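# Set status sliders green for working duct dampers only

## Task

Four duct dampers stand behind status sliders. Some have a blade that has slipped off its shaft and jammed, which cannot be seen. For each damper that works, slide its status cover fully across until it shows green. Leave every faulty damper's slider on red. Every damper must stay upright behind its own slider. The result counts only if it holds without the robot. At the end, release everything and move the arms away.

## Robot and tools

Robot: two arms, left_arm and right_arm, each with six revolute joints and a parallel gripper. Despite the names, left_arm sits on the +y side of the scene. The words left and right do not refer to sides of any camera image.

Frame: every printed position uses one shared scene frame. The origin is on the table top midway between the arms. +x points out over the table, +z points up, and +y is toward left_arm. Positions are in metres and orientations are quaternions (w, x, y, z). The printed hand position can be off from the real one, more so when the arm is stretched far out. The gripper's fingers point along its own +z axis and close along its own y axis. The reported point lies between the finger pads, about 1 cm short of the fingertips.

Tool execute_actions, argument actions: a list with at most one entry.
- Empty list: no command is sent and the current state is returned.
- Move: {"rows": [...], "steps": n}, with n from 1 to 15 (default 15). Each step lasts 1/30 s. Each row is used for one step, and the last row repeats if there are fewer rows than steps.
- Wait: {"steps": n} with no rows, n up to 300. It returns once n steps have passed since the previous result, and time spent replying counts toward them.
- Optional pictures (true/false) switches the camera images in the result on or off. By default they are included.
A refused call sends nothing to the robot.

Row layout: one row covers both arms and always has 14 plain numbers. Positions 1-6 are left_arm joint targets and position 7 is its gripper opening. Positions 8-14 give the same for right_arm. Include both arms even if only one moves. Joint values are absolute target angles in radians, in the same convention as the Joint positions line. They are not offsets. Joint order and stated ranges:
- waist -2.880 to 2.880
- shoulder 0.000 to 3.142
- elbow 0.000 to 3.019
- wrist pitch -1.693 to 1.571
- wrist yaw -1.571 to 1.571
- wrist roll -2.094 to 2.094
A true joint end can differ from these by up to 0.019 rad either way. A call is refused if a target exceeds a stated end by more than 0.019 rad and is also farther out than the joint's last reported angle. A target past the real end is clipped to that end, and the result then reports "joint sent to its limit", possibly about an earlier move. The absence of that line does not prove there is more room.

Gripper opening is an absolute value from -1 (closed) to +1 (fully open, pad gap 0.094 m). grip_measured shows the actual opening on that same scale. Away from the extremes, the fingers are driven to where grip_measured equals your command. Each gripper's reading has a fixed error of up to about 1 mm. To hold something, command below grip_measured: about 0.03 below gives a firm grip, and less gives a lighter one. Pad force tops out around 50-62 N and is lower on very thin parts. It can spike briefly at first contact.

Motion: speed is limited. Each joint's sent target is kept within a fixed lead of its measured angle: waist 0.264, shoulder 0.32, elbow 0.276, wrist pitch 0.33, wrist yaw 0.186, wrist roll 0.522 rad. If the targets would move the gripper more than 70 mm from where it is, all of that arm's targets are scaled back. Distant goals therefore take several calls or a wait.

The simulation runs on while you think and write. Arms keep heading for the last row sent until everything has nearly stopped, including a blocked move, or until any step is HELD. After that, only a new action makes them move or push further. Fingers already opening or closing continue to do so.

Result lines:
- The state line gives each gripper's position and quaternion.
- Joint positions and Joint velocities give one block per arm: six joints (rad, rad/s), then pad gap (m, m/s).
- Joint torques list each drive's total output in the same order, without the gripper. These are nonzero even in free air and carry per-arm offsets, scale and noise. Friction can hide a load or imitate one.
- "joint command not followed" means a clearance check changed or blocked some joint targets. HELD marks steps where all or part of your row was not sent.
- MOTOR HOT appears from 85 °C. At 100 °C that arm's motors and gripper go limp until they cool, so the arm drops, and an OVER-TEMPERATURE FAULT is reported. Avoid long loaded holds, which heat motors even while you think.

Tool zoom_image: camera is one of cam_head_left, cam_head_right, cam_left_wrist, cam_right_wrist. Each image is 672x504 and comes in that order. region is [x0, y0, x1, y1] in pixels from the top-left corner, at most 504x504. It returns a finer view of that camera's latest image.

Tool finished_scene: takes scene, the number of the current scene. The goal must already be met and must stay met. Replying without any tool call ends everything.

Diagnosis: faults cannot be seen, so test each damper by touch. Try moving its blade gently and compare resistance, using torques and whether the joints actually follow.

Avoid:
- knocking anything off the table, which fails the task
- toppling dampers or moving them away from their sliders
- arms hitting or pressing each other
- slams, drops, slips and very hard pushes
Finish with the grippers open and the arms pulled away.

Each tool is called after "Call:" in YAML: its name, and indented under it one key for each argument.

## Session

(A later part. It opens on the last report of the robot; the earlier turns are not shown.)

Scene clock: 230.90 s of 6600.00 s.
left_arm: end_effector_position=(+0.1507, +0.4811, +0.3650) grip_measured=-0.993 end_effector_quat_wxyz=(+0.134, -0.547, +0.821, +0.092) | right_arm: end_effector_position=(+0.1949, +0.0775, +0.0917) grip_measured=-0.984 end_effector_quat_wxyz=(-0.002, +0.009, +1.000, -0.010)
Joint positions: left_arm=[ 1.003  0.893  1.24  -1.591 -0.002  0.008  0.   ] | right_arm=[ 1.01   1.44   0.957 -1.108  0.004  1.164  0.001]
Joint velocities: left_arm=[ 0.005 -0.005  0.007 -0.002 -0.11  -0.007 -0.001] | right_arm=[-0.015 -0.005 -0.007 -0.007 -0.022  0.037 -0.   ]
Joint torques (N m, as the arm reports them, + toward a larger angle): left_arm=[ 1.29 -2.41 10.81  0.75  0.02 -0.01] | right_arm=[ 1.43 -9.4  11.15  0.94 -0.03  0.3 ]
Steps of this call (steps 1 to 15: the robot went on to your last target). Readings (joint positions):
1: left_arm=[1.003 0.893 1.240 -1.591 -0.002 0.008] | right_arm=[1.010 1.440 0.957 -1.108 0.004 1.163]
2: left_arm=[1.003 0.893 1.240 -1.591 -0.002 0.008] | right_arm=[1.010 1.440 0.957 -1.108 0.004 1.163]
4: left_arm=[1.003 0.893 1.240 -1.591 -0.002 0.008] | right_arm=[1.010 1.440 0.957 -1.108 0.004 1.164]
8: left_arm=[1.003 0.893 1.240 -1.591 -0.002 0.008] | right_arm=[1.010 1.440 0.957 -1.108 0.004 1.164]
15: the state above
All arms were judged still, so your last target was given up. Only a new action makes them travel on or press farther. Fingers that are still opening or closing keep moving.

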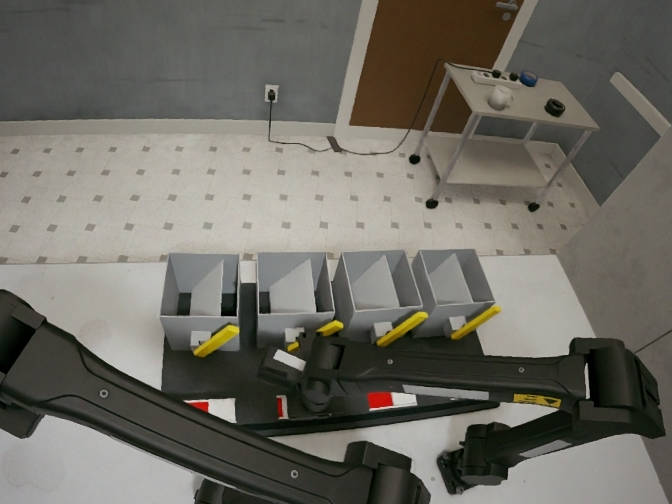

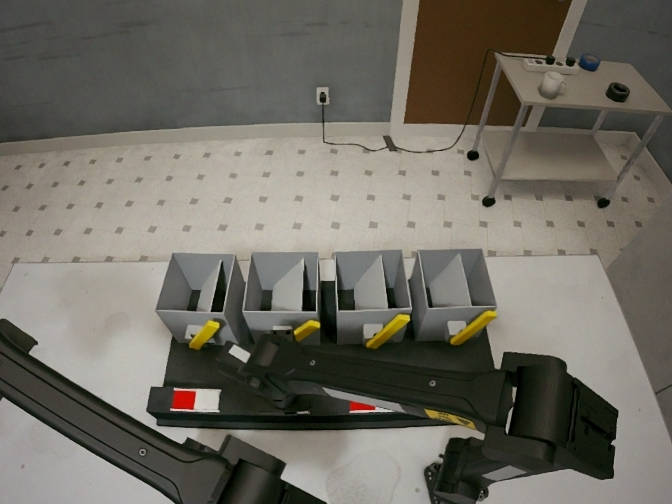

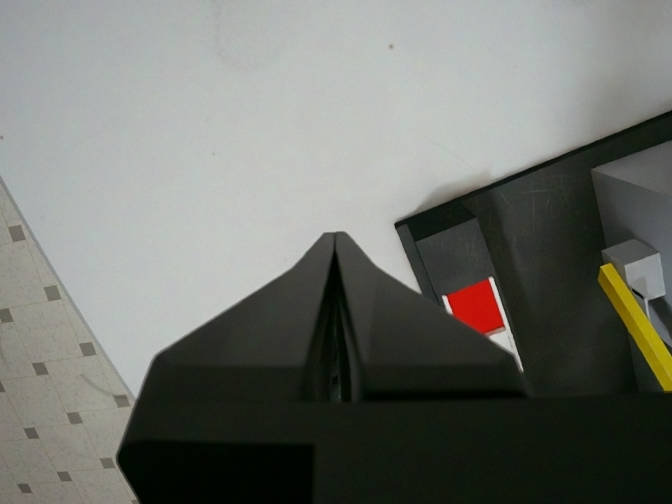

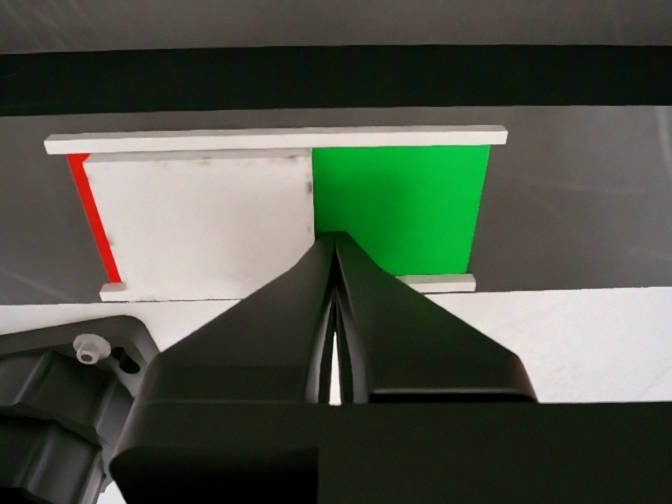

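~5 mm more.

Call:
execute_actions:
  actions:
    - {"rows":[[1,0.9,1.25,-1.6,0,0,-1,1.03,1.472,1.02,-1.095,0,1.18,-1]],"steps":15}

Scene clock: 234.40 s of 6600.00 s.
left_arm: end_effector_position=(+0.1507, +0.4811, +0.3650) grip_measured=-0.993 end_effector_quat_wxyz=(+0.134, -0.547, +0.821, +0.092) | right_arm: end_effector_position=(+0.1945, +0.0826, +0.0917) grip_measured=-0.984 end_effector_quat_wxyz=(-0.002, +0.006, +1.000, -0.010)
Joint positions: left_arm=[ 1.003  0.893  1.24  -1.591 -0.002  0.008  0.   ] | right_arm=[ 1.017  1.451  0.969 -1.108  0.005  1.165  0.001]
Joint velocities: left_arm=[ 0.005 -0.005  0.002 -0.007 -0.007  0.066 -0.001] | right_arm=[-0.015 -0.015 -0.002 -0.002  0.022  0.051 -0.001]
Joint torques (N m, as the arm reports them, + toward a larger angle): left_arm=[ 0.08 -1.99 10.88  0.9   0.01  0.03] | right_arm=[ 1.65 -9.25 11.38  0.93 -0.06  0.3 ]
Steps of this call (steps 1 to 90: nothing new was sent; steps 91 to 105: all 15 steps of this action). Readings (joint positions):
91: left_arm=[1.003 0.893 1.240 -1.591 -0.002 0.008] | right_arm=[1.011 1.441 0.958 -1.108 0.004 1.165]
92: left_arm=[1.003 0.893 1.240 -1.591 -0.002 0.008] | right_arm=[1.012 1.443 0.960 -1.108 0.004 1.165]
94: left_arm=[1.003 0.893 1.240 -1.591 -0.002 0.008] | right_arm=[1.015 1.448 0.965 -1.108 0.004 1.165]
98: left_arm=[1.003 0.893 1.240 -1.591 -0.002 0.008] | right_arm=[1.017 1.451 0.969 -1.108 0.005 1.165]
105: the state above

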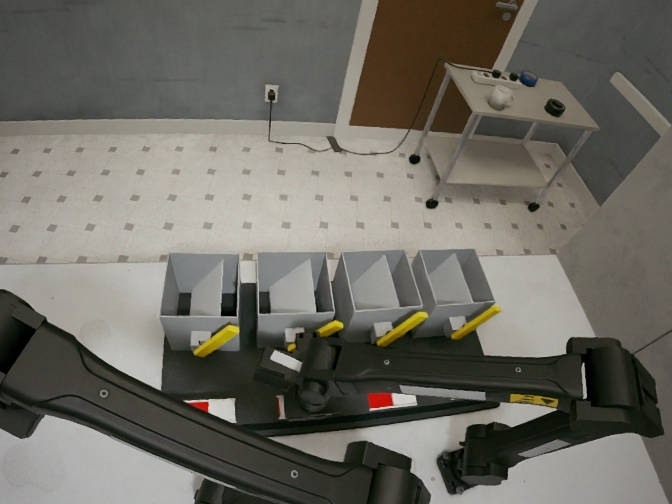

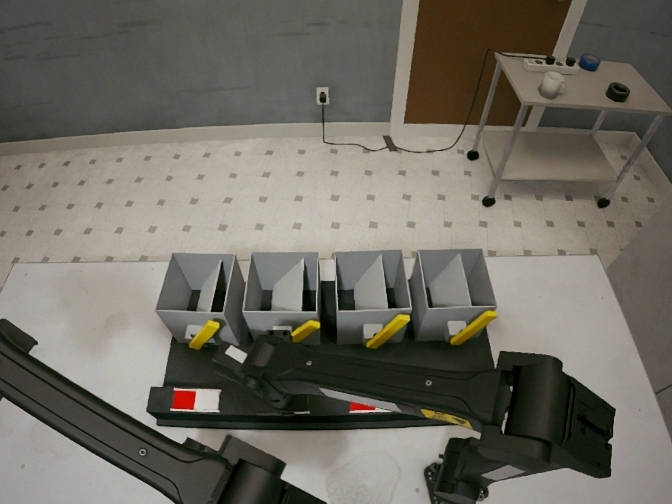

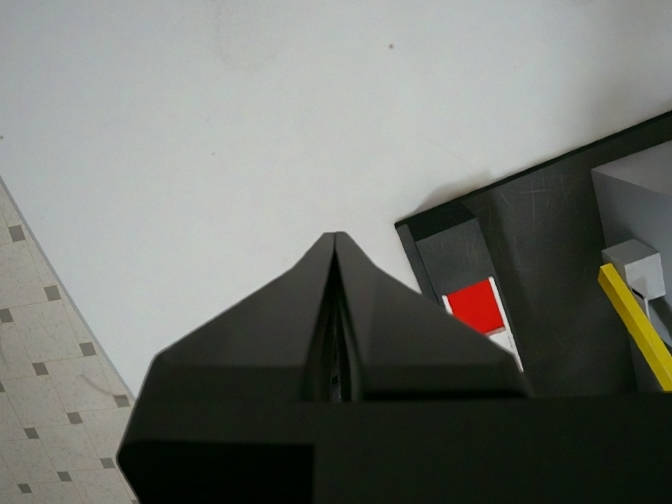

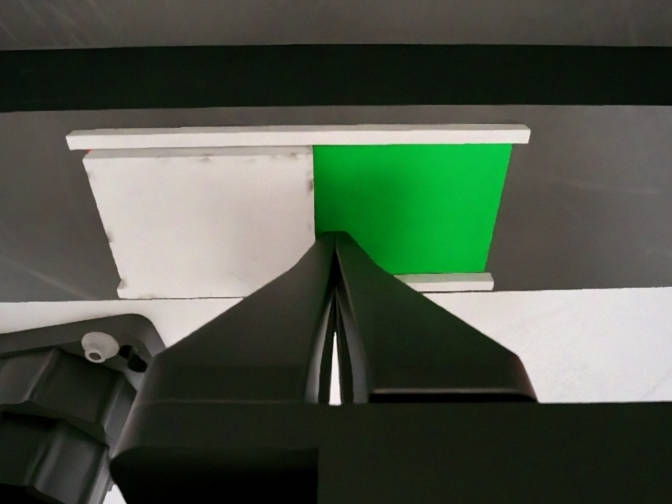

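Call:
execute_actions:
  actions:
    - {"rows":[[1.2,0.95,1.25,-1.6,0,0,-1,1.04,1.485,1.035,-1.095,0,1.18,-1],[1.4,1.0,1.25,-1.6,0,0,-1,1.04,1.485,1.035,-1.095,0,1.18,-1],[1.6,1.1,1.25,-1.6,0,0,-1,1.04,1.485,1.035,-1.095,0,1.18,-1],[1.8,1.2,1.25,-1.6,0,0,-1,1.04,1.485,1.035,-1.095,0,1.18,-1],[2,1.3,1.25,-1.6,0,0,-1,1.04,1.485,1.035,-1.095,0,1.18,-1],[2,1.4,1.3,-1.6,0,0,-1,1.04,1.485,1.035,-1.095,0,1.18,-1],[2,1.5,1.4,-1.6,0,0,-1,1.04,1.485,1.035,-1.095,0,1.18,-1],[2,1.6,1.5,-1.6,0,0,-1,1.01,1.445,0.97,-1.1,0,1.18,-1],[2,1.6,1.5,-1.6,0,0,-1,1.01,1.445,0.97,-1.1,0,1.18,-1],[2,1.6,1.5,-1.6,0,0,-1,1.01,1.43,1.02,-1.16,0,1.18,-1],[2,1.6,1.5,-1.6,0,0,-1,1.01,1.43,1.02,-1.16,0,1.18,-1],[2,1.6,1.5,-1.6,0,0,-1,1.01,1.42,1.12,-1.27,0,1.18,-1]],"steps":15}

Scene clock: 249.60 s of 6600.00 s.
left_arm: end_effector_position=(-0.0845, +0.6209, +0.2310) grip_measured=-0.993 end_effector_quat_wxyz=(+0.034, +0.808, -0.586, +0.051) | right_arm: end_effector_position=(+0.1938, +0.0789, +0.1200) grip_measured=-0.984 end_effector_quat_wxyz=(-0.014, +0.009, +0.999, -0.035)
Joint positions: left_arm=[ 1.714  1.507  1.408 -1.594  0.004  0.008  0.   ] | right_arm=[ 1.014  1.443  1.041 -1.244  0.003  1.167  0.001]
Joint velocities: left_arm=[ 1.333  1.177  0.198  0.012  0.022 -0.022 -0.001] | right_arm=[-0.005 -0.161  0.505 -0.276 -0.022  0.007 -0.   ]
Joint torques (N m, as the arm reports them, + toward a larger angle): left_arm=[  3.17 -15.73  12.76   0.25  -0.15   0.  ] | right_arm=[  0.29 -12.4   11.25   0.09   0.07   0.28]
Steps of this call (steps 1 to 15: the robot went on to your last target; steps 16 to 90: nothing new was sent; then 11.70 s passed at rest; steps 91 to 105: all 15 steps of this action). Readings (joint positions):
91: left_arm=[1.022 0.897 1.240 -1.592 0.006 0.008] | right_arm=[1.018 1.452 0.970 -1.108 0.005 1.165]
92: left_arm=[1.073 0.905 1.240 -1.592 0.008 0.008] | right_arm=[1.019 1.454 0.972 -1.108 0.005 1.165]
94: left_arm=[1.205 0.950 1.240 -1.592 0.006 0.008] | right_arm=[1.022 1.459 0.977 -1.112 0.008 1.166]
98: left_arm=[1.409 1.135 1.265 -1.594 0.004 0.008] | right_arm=[1.020 1.458 0.977 -1.112 0.008 1.167]
105: the state above

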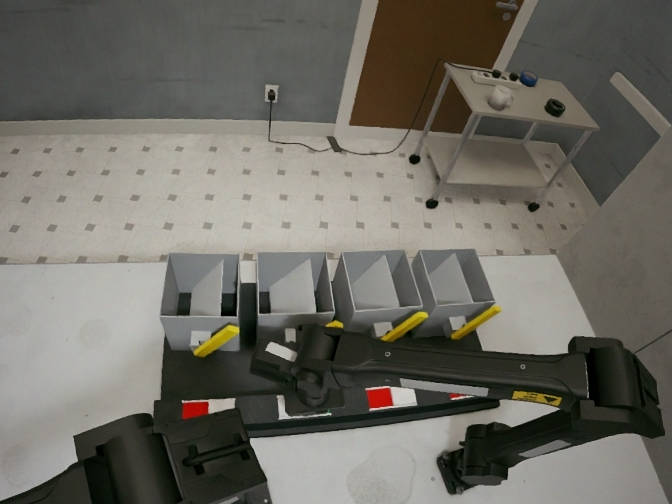

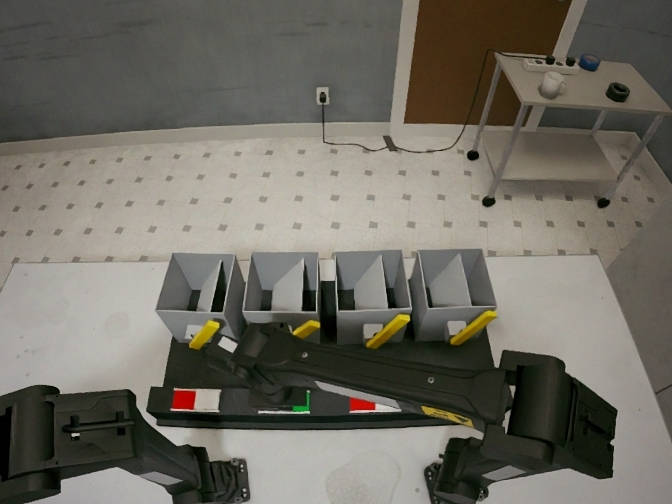

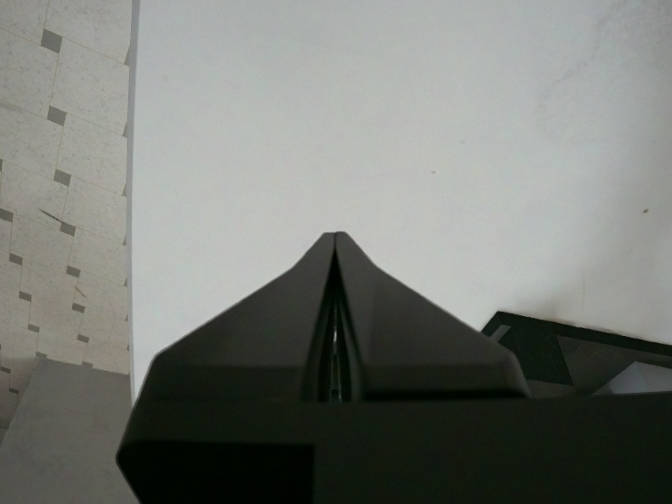

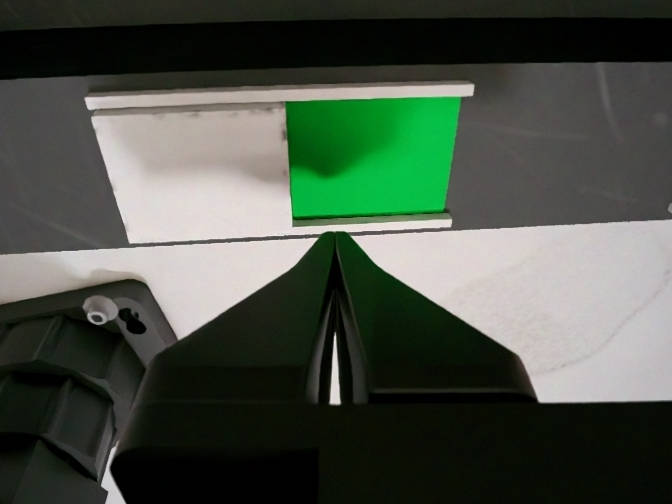

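Call:
execute_actions:
  actions:
    - {"rows":[[2,1.6,1.5,-1.6,0,0,-1,1.02,1.42,1.16,-1.31,0,1.19,-1],[2,1.6,1.5,-1.6,0,0,-1,1.03,1.44,1.21,-1.33,0,1.2,-1],[2,1.6,1.5,-1.6,0,0,-1,1.045,1.48,1.26,-1.33,0,1.22,-1],[2,1.6,1.5,-1.6,0,0,-1,1.06,1.52,1.3,-1.33,0,1.24,-1],[2,1.6,1.5,-1.6,0,0,-1,1.075,1.57,1.34,-1.33,0,1.25,-1],[2,1.6,1.5,-1.6,0,0,-1,1.09,1.61,1.375,-1.33,0,1.27,-1],[2,1.6,1.5,-1.6,0,0,-1,1.104,1.657,1.41,-1.32,0,1.28,-1],[2,1.6,1.5,-1.6,0,0,-1,1.104,1.657,1.41,-1.32,0,1.28,-1],[2,1.6,1.5,-1.6,0,0,-1,1.104,1.657,1.41,-1.32,0,1.28,-1],[2,1.6,1.5,-1.6,0,0,-1,1.104,1.67,1.38,-1.28,0,1.28,-1],[2,1.6,1.5,-1.6,0,0,-1,1.104,1.685,1.35,-1.23,0,1.28,-1]],"steps":15}
  pictures: false

Call:
execute_actions:
  actions:
    - {"steps":15}

Scene clock: 261.00 s of 6600.00 s.
left_arm: end_effector_position=(-0.2025, +0.5887, +0.2148) grip_measured=-0.993 end_effector_quat_wxyz=(+0.036, +0.881, -0.468, +0.068) | right_arm: end_effector_position=(+0.1956, +0.2049, +0.1247) grip_measured=-0.984 end_effector_quat_wxyz=(-0.002, +0.003, +1.000, -0.006)
Joint positions: left_arm=[ 1.994  1.594  1.464 -1.594 -0.001  0.008  0.   ] | right_arm=[ 1.114  1.693  1.352 -1.243  0.     1.257  0.001]
Joint velocities: left_arm=[-0.005 -0.015 -0.012  0.012 -0.051 -0.007  0.001] | right_arm=[-0.054  0.171 -0.208 -0.002  0.007  0.154 -0.   ]
Joint torques (N m, as the arm reports them, + toward a larger angle): left_arm=[  1.71 -13.18  12.73  -0.02   0.01  -0.02] | right_arm=[  0.02 -17.51   8.88   0.89   0.12   0.27]
Steps of this call (steps 1 to 45: the robot went on to your last target; steps 46 to 110: nothing new was sent; then 7.23 s passed at rest; steps 111 to 125: all 15 steps of this action). Readings (joint positions):
111: left_arm=[1.994 1.594 1.464 -1.594 -0.001 0.008] | right_arm=[1.014 1.416 1.086 -1.268 0.002 1.168]
112: left_arm=[1.994 1.594 1.464 -1.594 -0.001 0.008] | right_arm=[1.014 1.419 1.095 -1.286 0.002 1.172]
114: left_arm=[1.994 1.594 1.464 -1.594 -0.001 0.008] | right_arm=[1.022 1.442 1.146 -1.320 0.002 1.188]
118: left_arm=[1.994 1.594 1.464 -1.594 -0.001 0.008] | right_arm=[1.071 1.576 1.339 -1.327 0.002 1.229]
125: the state above

Scene clock: 261.50 s of 6600.00 s.
left_arm: end_effector_position=(-0.2025, +0.5887, +0.2148) grip_measured=-0.993 end_effector_quat_wxyz=(+0.036, +0.881, -0.468, +0.068) | right_arm: end_effector_position=(+0.1970, +0.2016, +0.1200) grip_measured=-0.984 end_effector_quat_wxyz=(-0.003, +0.010, +1.000, -0.011)
Joint positions: left_arm=[ 1.994  1.594  1.464 -1.594 -0.001  0.008  0.   ] | right_arm=[ 1.109  1.696  1.343 -1.241  0.     1.265  0.001]
Joint velocities: left_arm=[ 0.005 -0.005 -0.012 -0.002  0.022 -0.037  0.001] | right_arm=[-0.005 -0.015 -0.007 -0.007  0.007 -0.007  0.   ]
Joint torques (N m, as the arm reports them, + toward a larger angle): left_arm=[  2.14 -13.66  12.65  -0.02  -0.03  -0.05] | right_arm=[  0.03 -16.62   8.73   0.8    0.12   0.32]
Steps of this call (steps 1 to 15: the robot went on to your last target). Readings (joint positions):
1: left_arm=[1.994 1.594 1.464 -1.594 -0.001 0.008] | right_arm=[1.113 1.697 1.347 -1.243 0.000 1.259]
2: left_arm=[1.994 1.594 1.464 -1.594 -0.001 0.008] | right_arm=[1.112 1.699 1.344 -1.243 0.000 1.260]
4: left_arm=[1.994 1.594 1.464 -1.594 -0.001 0.008] | right_arm=[1.110 1.699 1.343 -1.243 0.000 1.262]
8: left_arm=[1.994 1.594 1.464 -1.594 -0.001 0.008] | right_arm=[1.109 1.696 1.343 -1.241 0.000 1.264]
15: the state above
All arms were judged still, so your last target was given up. Only a new action makes them travel on or press farther. Fingers that are still opening or closing keep moving.

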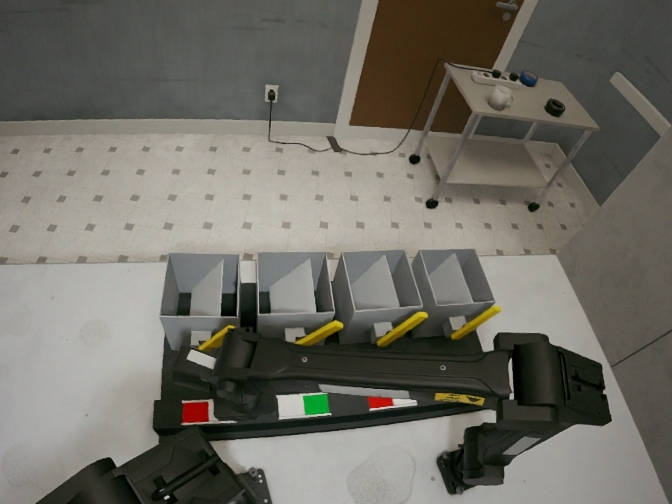

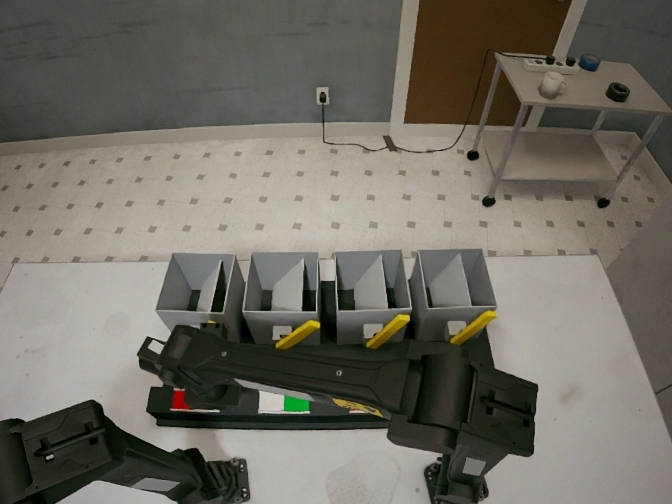

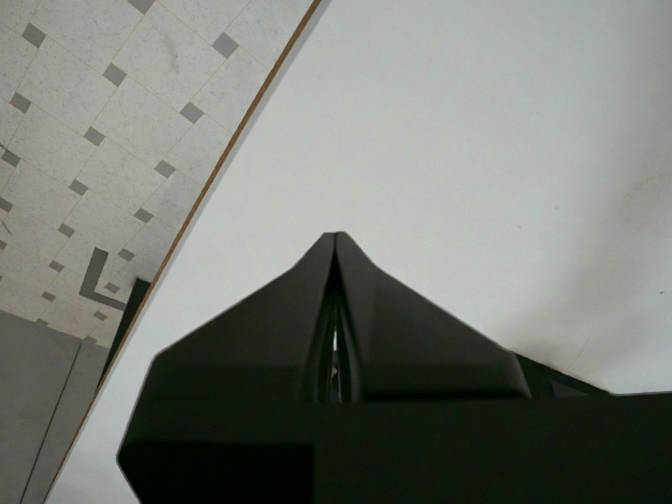

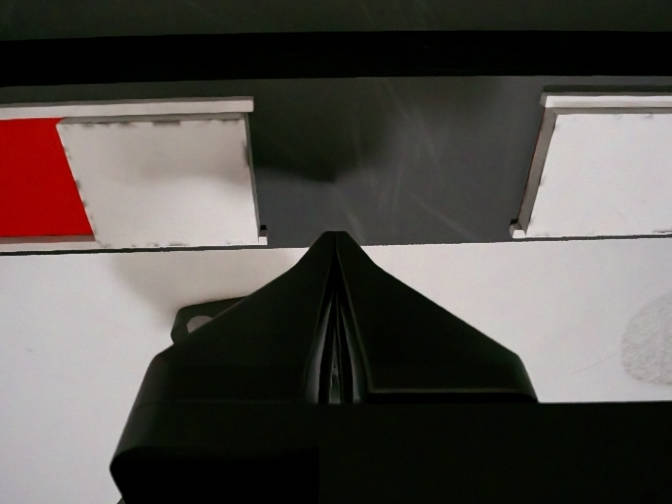

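Call:
execute_actions:
  actions:
    - {"rows":[[2,1.6,1.5,-1.6,0,0,-1,1.112,1.71,1.335,-1.19,0,1.28,-1],[2,1.6,1.5,-1.6,0,0,-1,1.112,1.71,1.335,-1.19,0,1.28,-1],[2,1.6,1.5,-1.6,0,0,-1,1.112,1.71,1.335,-1.19,0,1.28,-1],[2,1.6,1.5,-1.6,0,0,-1,1.114,1.73,1.328,-1.16,0,1.28,-1],[2,1.6,1.5,-1.6,0,0,-1,1.114,1.73,1.328,-1.16,0,1.28,-1],[2,1.6,1.5,-1.6,0,0,-1,1.114,1.73,1.328,-1.16,0,1.28,-1],[2,1.6,1.5,-1.6,0,0,-1,1.114,1.74,1.326,-1.145,0,1.28,-1]],"steps":15}

Scene clock: 273.83 s of 6600.00 s.
left_arm: end_effector_position=(-0.2025, +0.5887, +0.2148) grip_measured=-0.993 end_effector_quat_wxyz=(+0.036, +0.881, -0.468, +0.068) | right_arm: end_effector_position=(+0.2016, +0.2153, +0.0974) grip_measured=-0.984 end_effector_quat_wxyz=(+0.002, +0.010, +1.000, +0.005)
Joint positions: left_arm=[ 1.994  1.594  1.464 -1.594 -0.001  0.008  0.   ] | right_arm=[ 1.109  1.733  1.329 -1.157  0.     1.266  0.001]
Joint velocities: left_arm=[-0.005  0.005  0.002 -0.002  0.022 -0.066  0.001] | right_arm=[-0.015  0.005 -0.027  0.002  0.022  0.007 -0.001]
Joint torques (N m, as the arm reports them, + toward a larger angle): left_arm=[  1.15 -13.73  12.82   0.17   0.01  -0.02] | right_arm=[  0.94 -15.47   7.85   0.93   0.14   0.28]
Steps of this call (steps 1 to 90: nothing new was sent; then 8.83 s passed at rest; steps 91 to 105: all 15 steps of this action). Readings (joint positions):
91: left_arm=[1.994 1.594 1.464 -1.594 -0.001 0.008] | right_arm=[1.109 1.696 1.342 -1.234 0.000 1.266]
92: left_arm=[1.994 1.594 1.464 -1.594 -0.001 0.008] | right_arm=[1.109 1.696 1.342 -1.222 0.000 1.266]
94: left_arm=[1.994 1.594 1.464 -1.594 -0.001 0.008] | right_arm=[1.109 1.698 1.341 -1.202 0.000 1.266]
98: left_arm=[1.994 1.594 1.464 -1.594 -0.001 0.008] | right_arm=[1.109 1.711 1.338 -1.167 0.000 1.266]
105: the state above

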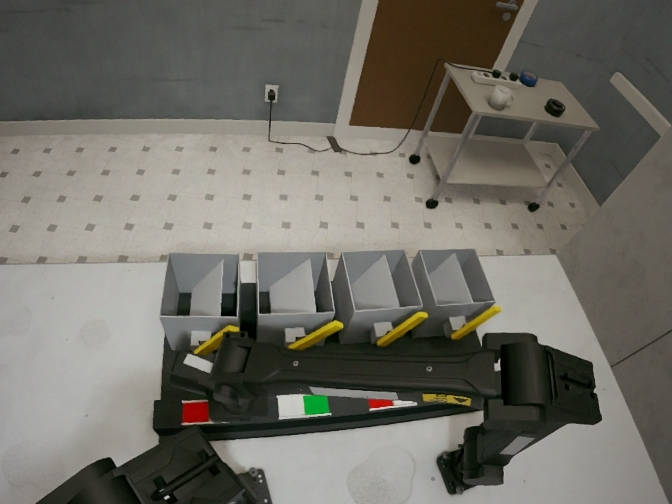

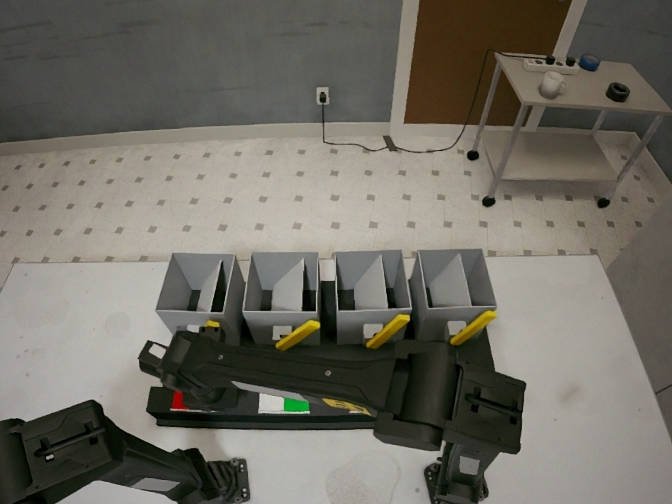

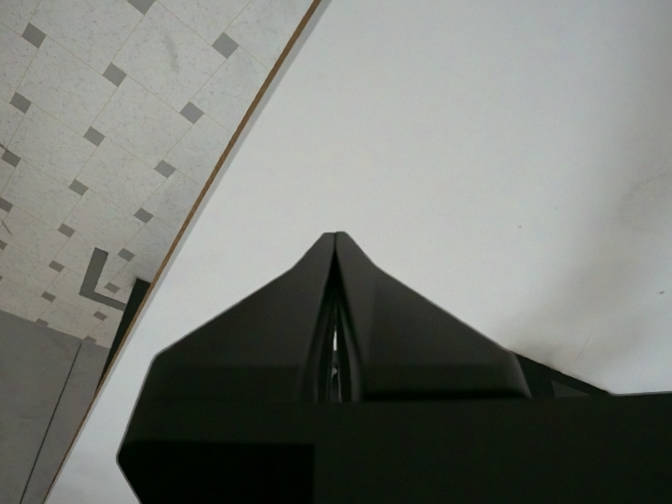

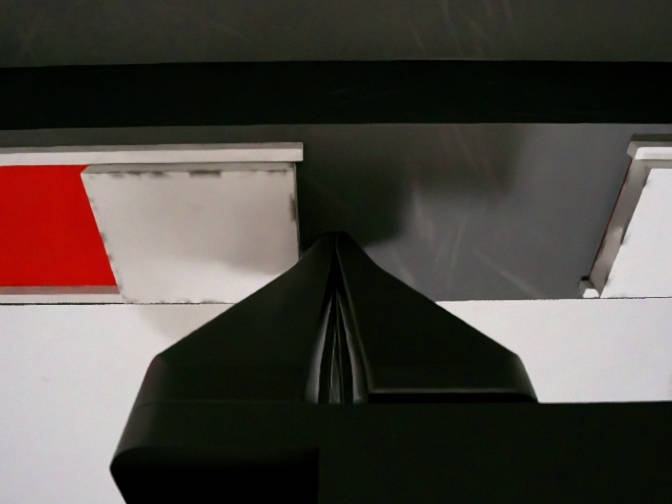

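Call:
execute_actions:
  actions:
    - {"rows":[[2,1.6,1.5,-1.6,0,0,-1,1.124,1.755,1.325,-1.145,0,1.28,-1],[2,1.6,1.5,-1.6,0,0,-1,1.124,1.755,1.325,-1.145,0,1.28,-1],[2,1.6,1.5,-1.6,0,0,-1,1.124,1.755,1.325,-1.145,0,1.28,-1],[2,1.6,1.5,-1.6,0,0,-1,1.124,1.755,1.325,-1.145,0,1.28,-1],[2,1.6,1.5,-1.6,0,0,-1,1.13,1.775,1.385,-1.155,0,1.29,-1],[2,1.6,1.5,-1.6,0,0,-1,1.13,1.775,1.385,-1.155,0,1.29,-1],[2,1.6,1.5,-1.6,0,0,-1,1.13,1.775,1.385,-1.155,0,1.29,-1],[2,1.6,1.5,-1.6,0,0,-1,1.136,1.798,1.42,-1.165,0,1.295,-1],[2,1.6,1.5,-1.6,0,0,-1,1.136,1.798,1.42,-1.165,0,1.295,-1],[2,1.6,1.5,-1.6,0,0,-1,1.136,1.798,1.42,-1.165,0,1.295,-1],[2,1.6,1.5,-1.6,0,0,-1,1.142,1.82,1.452,-1.175,0,1.3,-1]],"steps":15}
  pictures: false

Call:
execute_actions:
  actions:
    - {"steps":15}

Scene clock: 285.00 s of 6600.00 s.
left_arm: end_effector_position=(-0.2025, +0.5887, +0.2148) grip_measured=-0.993 end_effector_quat_wxyz=(+0.036, +0.881, -0.468, +0.068) | right_arm: end_effector_position=(+0.1970, +0.2390, +0.0935) grip_measured=-0.984 end_effector_quat_wxyz=(+0.001, +0.006, +1.000, +0.001)
Joint positions: left_arm=[ 1.994  1.594  1.464 -1.594 -0.001  0.008  0.   ] | right_arm=[ 1.133  1.792  1.401 -1.177  0.002  1.281  0.001]
Joint velocities: left_arm=[-0.024 -0.015 -0.022 -0.007 -0.066 -0.007 -0.001] | right_arm=[ 0.005  0.044  0.061 -0.002  0.037 -0.007 -0.   ]
Joint torques (N m, as the arm reports them, + toward a larger angle): left_arm=[  1.11 -13.34  12.81  -0.04  -0.01  -0.07] | right_arm=[  1.45 -14.21  11.42   0.54   0.08   0.29]
Steps of this call (steps 1 to 15: the robot went on to your last target; steps 16 to 90: nothing new was sent; then 7.67 s passed at rest; steps 91 to 105: all 15 steps of this action). Readings (joint positions):
91: left_arm=[1.994 1.594 1.464 -1.594 -0.001 0.008] | right_arm=[1.110 1.733 1.329 -1.157 0.000 1.266]
92: left_arm=[1.994 1.594 1.464 -1.594 -0.001 0.008] | right_arm=[1.111 1.734 1.329 -1.157 0.000 1.266]
94: left_arm=[1.994 1.594 1.464 -1.594 -0.001 0.008] | right_arm=[1.114 1.736 1.329 -1.157 0.000 1.266]
98: left_arm=[1.994 1.594 1.464 -1.594 -0.001 0.008] | right_arm=[1.122 1.750 1.342 -1.159 0.002 1.273]
105: the state above

Scene clock: 285.50 s of 6600.00 s.
left_arm: end_effector_position=(-0.2025, +0.5887, +0.2148) grip_measured=-0.993 end_effector_quat_wxyz=(+0.036, +0.881, -0.468, +0.068) | right_arm: end_effector_position=(+0.1972, +0.2396, +0.0934) grip_measured=-0.984 end_effector_quat_wxyz=(+0.001, +0.008, +1.000, +0.001)
Joint positions: left_arm=[ 1.994  1.594  1.464 -1.594 -0.001  0.008  0.   ] | right_arm=[ 1.133  1.793  1.402 -1.177  0.002  1.284  0.001]
Joint velocities: left_arm=[-0.005 -0.005 -0.012  0.002  0.022 -0.051 -0.   ] | right_arm=[ 0.015  0.005  0.002 -0.002 -0.007 -0.037 -0.002]
Joint torques (N m, as the arm reports them, + toward a larger angle): left_arm=[  1.94 -14.25  12.89   0.05  -0.01  -0.06] | right_arm=[  1.38 -14.87  11.62   0.56   0.07   0.3 ]
Steps of this call (steps 1 to 15: the robot went on to your last target). Readings (joint positions):
1: left_arm=[1.994 1.594 1.464 -1.594 -0.001 0.008] | right_arm=[1.133 1.793 1.402 -1.177 0.002 1.281]
2: left_arm=[1.994 1.594 1.464 -1.594 -0.001 0.008] | right_arm=[1.133 1.793 1.402 -1.177 0.002 1.282]
4: left_arm=[1.994 1.594 1.464 -1.594 -0.001 0.008] | right_arm=[1.133 1.793 1.402 -1.177 0.002 1.283]
8: left_arm=[1.994 1.594 1.464 -1.594 -0.001 0.008] | right_arm=[1.133 1.793 1.402 -1.177 0.002 1.284]
15: the state above
All arms were judged still, so your last target was given up. Only a new action makes them travel on or press farther. Fingers that are still opening or closing keep moving.

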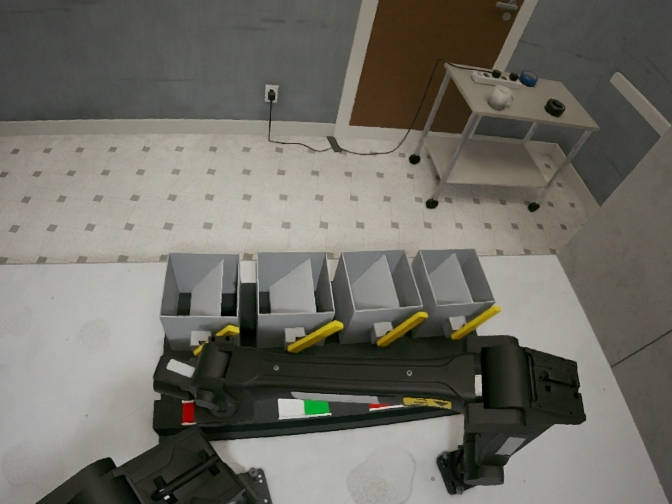

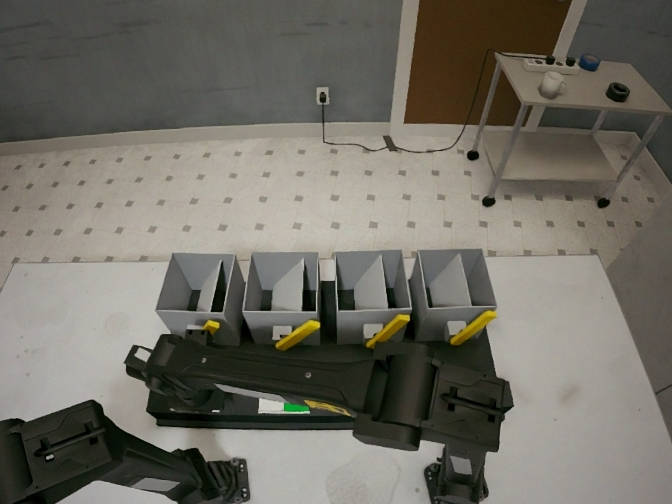

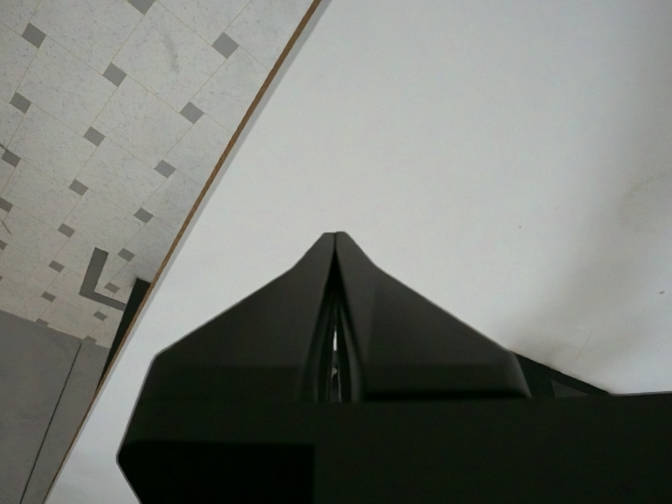

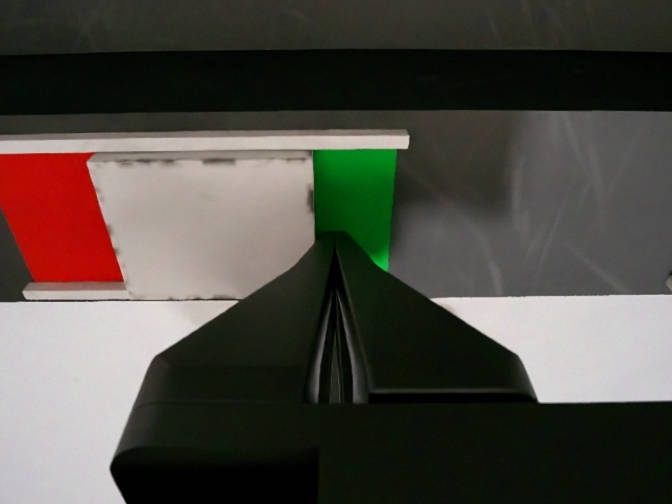

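Call:
execute_actions:
  actions:
    - {"rows":[[2,1.6,1.5,-1.6,0,0,-1,1.142,1.82,1.455,-1.18,0,1.3,-1],[2,1.6,1.5,-1.6,0,0,-1,1.142,1.82,1.455,-1.18,0,1.3,-1],[2,1.6,1.5,-1.6,0,0,-1,1.142,1.82,1.455,-1.18,0,1.3,-1],[2,1.6,1.5,-1.6,0,0,-1,1.148,1.84,1.485,-1.185,0,1.305,-1],[2,1.6,1.5,-1.6,0,0,-1,1.148,1.84,1.485,-1.185,0,1.305,-1],[2,1.6,1.5,-1.6,0,0,-1,1.148,1.84,1.485,-1.185,0,1.305,-1],[2,1.6,1.5,-1.6,0,0,-1,1.153,1.858,1.512,-1.19,0,1.31,-1],[2,1.6,1.5,-1.6,0,0,-1,1.153,1.858,1.512,-1.19,0,1.31,-1],[2,1.6,1.5,-1.6,0,0,-1,1.153,1.858,1.512,-1.19,0,1.31,-1],[2,1.6,1.5,-1.6,0,0,-1,1.157,1.875,1.535,-1.195,0,1.31,-1]],"steps":15}

Scene clock: 295.53 s of 6600.00 s.
left_arm: end_effector_position=(-0.2025, +0.5887, +0.2148) grip_measured=-0.993 end_effector_quat_wxyz=(+0.036, +0.881, -0.468, +0.068) | right_arm: end_effector_position=(+0.1973, +0.2653, +0.0939) grip_measured=-0.984 end_effector_quat_wxyz=(+0.002, +0.005, +1.000, +0.005)
Joint positions: left_arm=[ 1.994  1.594  1.464 -1.594 -0.001  0.008  0.   ] | right_arm=[ 1.146  1.848  1.483 -1.196  0.002  1.293  0.001]
Joint velocities: left_arm=[ 0.005  0.005 -0.012 -0.002 -0.051 -0.022 -0.001] | right_arm=[-0.005 -0.015  0.007 -0.012 -0.007  0.007 -0.   ]
Joint torques (N m, as the arm reports them, + toward a larger angle): left_arm=[  2.23 -14.15  12.82   0.1    0.    -0.03] | right_arm=[  1.15 -16.19  11.75   0.55   0.09   0.33]
Steps of this call (steps 1 to 90: nothing new was sent; then 6.53 s passed at rest; steps 91 to 105: all 15 steps of this action). Readings (joint positions):
91: left_arm=[1.994 1.594 1.464 -1.594 -0.001 0.008] | right_arm=[1.133 1.793 1.402 -1.177 0.002 1.284]
92: left_arm=[1.994 1.594 1.464 -1.594 -0.001 0.008] | right_arm=[1.133 1.793 1.402 -1.177 0.002 1.284]
94: left_arm=[1.994 1.594 1.464 -1.594 -0.001 0.008] | right_arm=[1.133 1.795 1.405 -1.179 0.002 1.285]
98: left_arm=[1.994 1.594 1.464 -1.594 -0.001 0.008] | right_arm=[1.138 1.818 1.438 -1.191 0.002 1.290]
105: the state above

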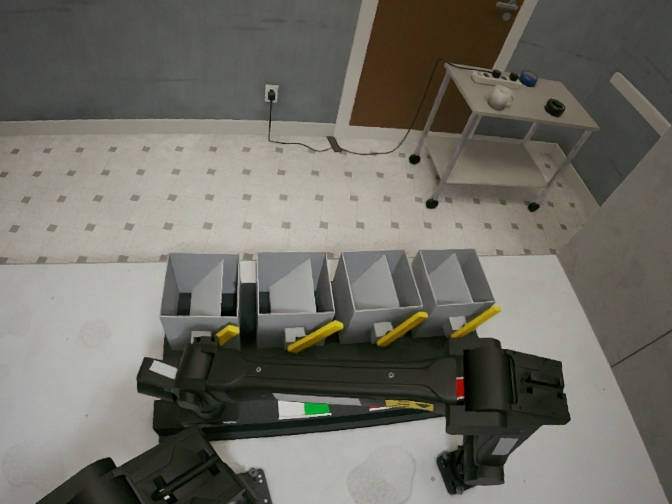

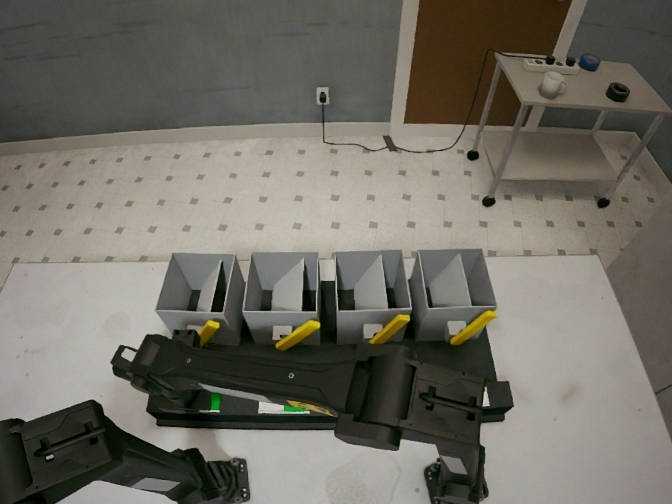

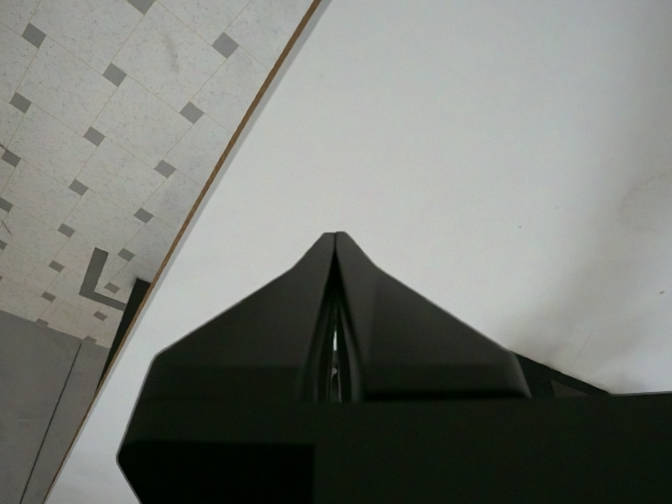

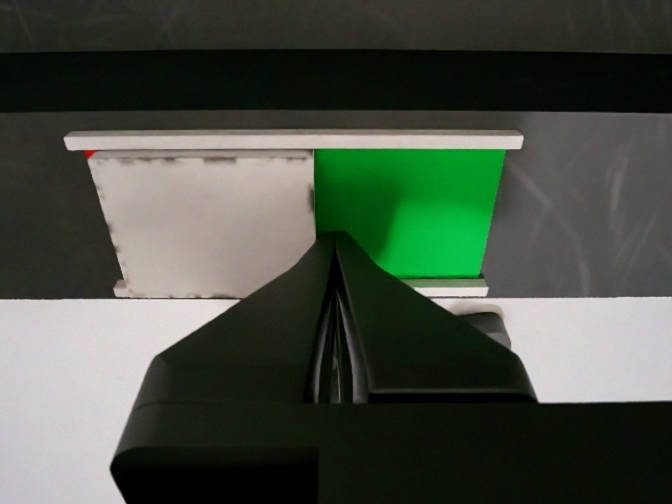

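Nudge a little more, then back off and lift.

Call:
execute_actions:
  actions:
    - {"rows":[[2,1.6,1.5,-1.6,0,0,-1,1.157,1.878,1.54,-1.195,0,1.31,-1],[2,1.6,1.5,-1.6,0,0,-1,1.157,1.878,1.54,-1.195,0,1.31,-1],[2,1.6,1.5,-1.6,0,0,-1,1.157,1.878,1.54,-1.195,0,1.31,-1],[2,1.6,1.5,-1.6,0,0,-1,1.157,1.878,1.54,-1.195,0,1.31,-1],[2,1.6,1.5,-1.6,0,0,-1,1.157,1.878,1.54,-1.195,0,1.31,-1],[2,1.6,1.5,-1.6,0,0,-1,1.157,1.878,1.54,-1.195,0,1.31,-1],[2,1.6,1.5,-1.6,0,0,-1,1.157,1.878,1.54,-1.195,0,1.31,-1],[2,1.6,1.5,-1.6,0,0,-1,1.14,1.835,1.48,-1.2,0,1.31,-1],[2,1.6,1.5,-1.6,0,0,-1,1.14,1.835,1.48,-1.2,0,1.31,-1],[2,1.6,1.5,-1.6,0,0,-1,1.14,1.8,1.49,-1.25,0,1.31,-1],[2,1.6,1.5,-1.6,0,0,-1,1.14,1.8,1.49,-1.25,0,1.31,-1],[2,1.6,1.5,-1.6,0,0,-1,1.14,1.76,1.5,-1.3,0,1.31,-1]],"steps":15}

Scene clock: 304.83 s of 6600.00 s.
left_arm: end_effector_position=(-0.2025, +0.5887, +0.2148) grip_measured=-0.993 end_effector_quat_wxyz=(+0.036, +0.881, -0.468, +0.068) | right_arm: end_effector_position=(+0.1917, +0.2465, +0.1184) grip_measured=-0.984 end_effector_quat_wxyz=(-0.003, +0.007, +1.000, -0.014)
Joint positions: left_arm=[ 1.994  1.594  1.464 -1.594 -0.001  0.008  0.   ] | right_arm=[ 1.146  1.801  1.483 -1.28   0.002  1.296  0.001]
Joint velocities: left_arm=[-0.005  0.005  0.002  0.007 -0.037 -0.11  -0.   ] | right_arm=[ 0.024 -0.415  0.002 -0.178  0.007 -0.051 -0.001]
Joint torques (N m, as the arm reports them, + toward a larger angle): left_arm=[  1.66 -14.28  12.86   0.04   0.02  -0.06] | right_arm=[  0.19 -18.34   9.36   0.31   0.07   0.33]
Steps of this call (steps 1 to 15: the robot went on to your last target; steps 16 to 90: nothing new was sent; then 5.80 s passed at rest; steps 91 to 105: all 15 steps of this action). Readings (joint positions):
91: left_arm=[1.994 1.594 1.464 -1.594 -0.001 0.008] | right_arm=[1.146 1.848 1.483 -1.196 0.002 1.294]
92: left_arm=[1.994 1.594 1.464 -1.594 -0.001 0.008] | right_arm=[1.146 1.848 1.483 -1.196 0.002 1.294]
94: left_arm=[1.994 1.594 1.464 -1.594 -0.001 0.008] | right_arm=[1.146 1.848 1.483 -1.196 0.002 1.294]
98: left_arm=[1.994 1.594 1.464 -1.594 -0.001 0.008] | right_arm=[1.146 1.847 1.483 -1.196 0.002 1.294]
105: the state above

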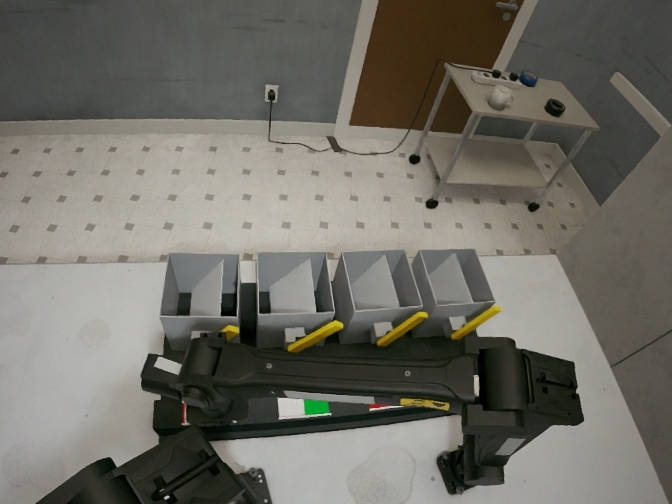

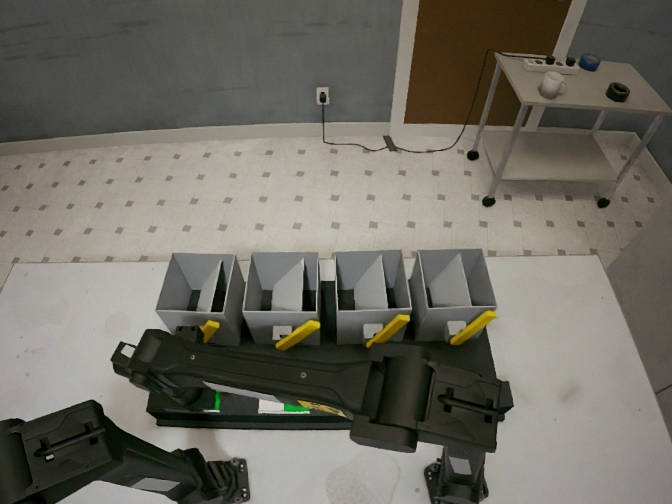

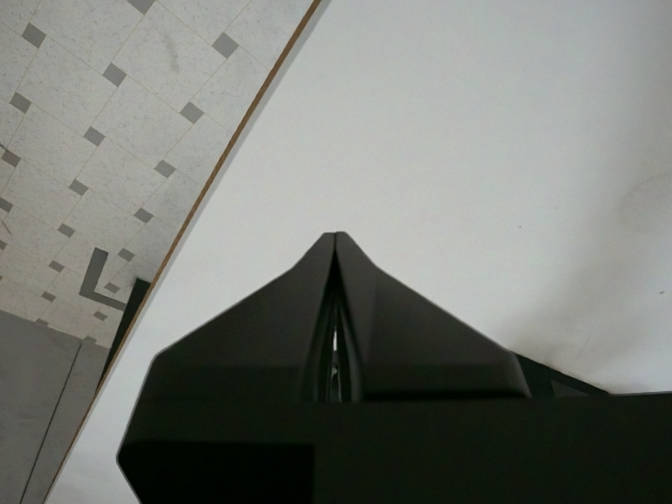

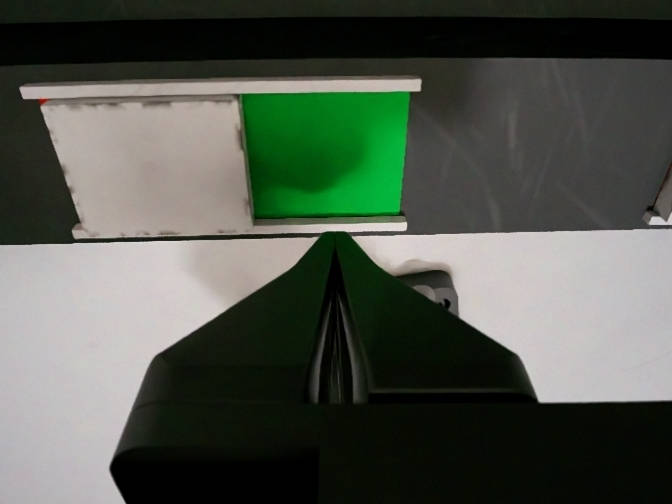

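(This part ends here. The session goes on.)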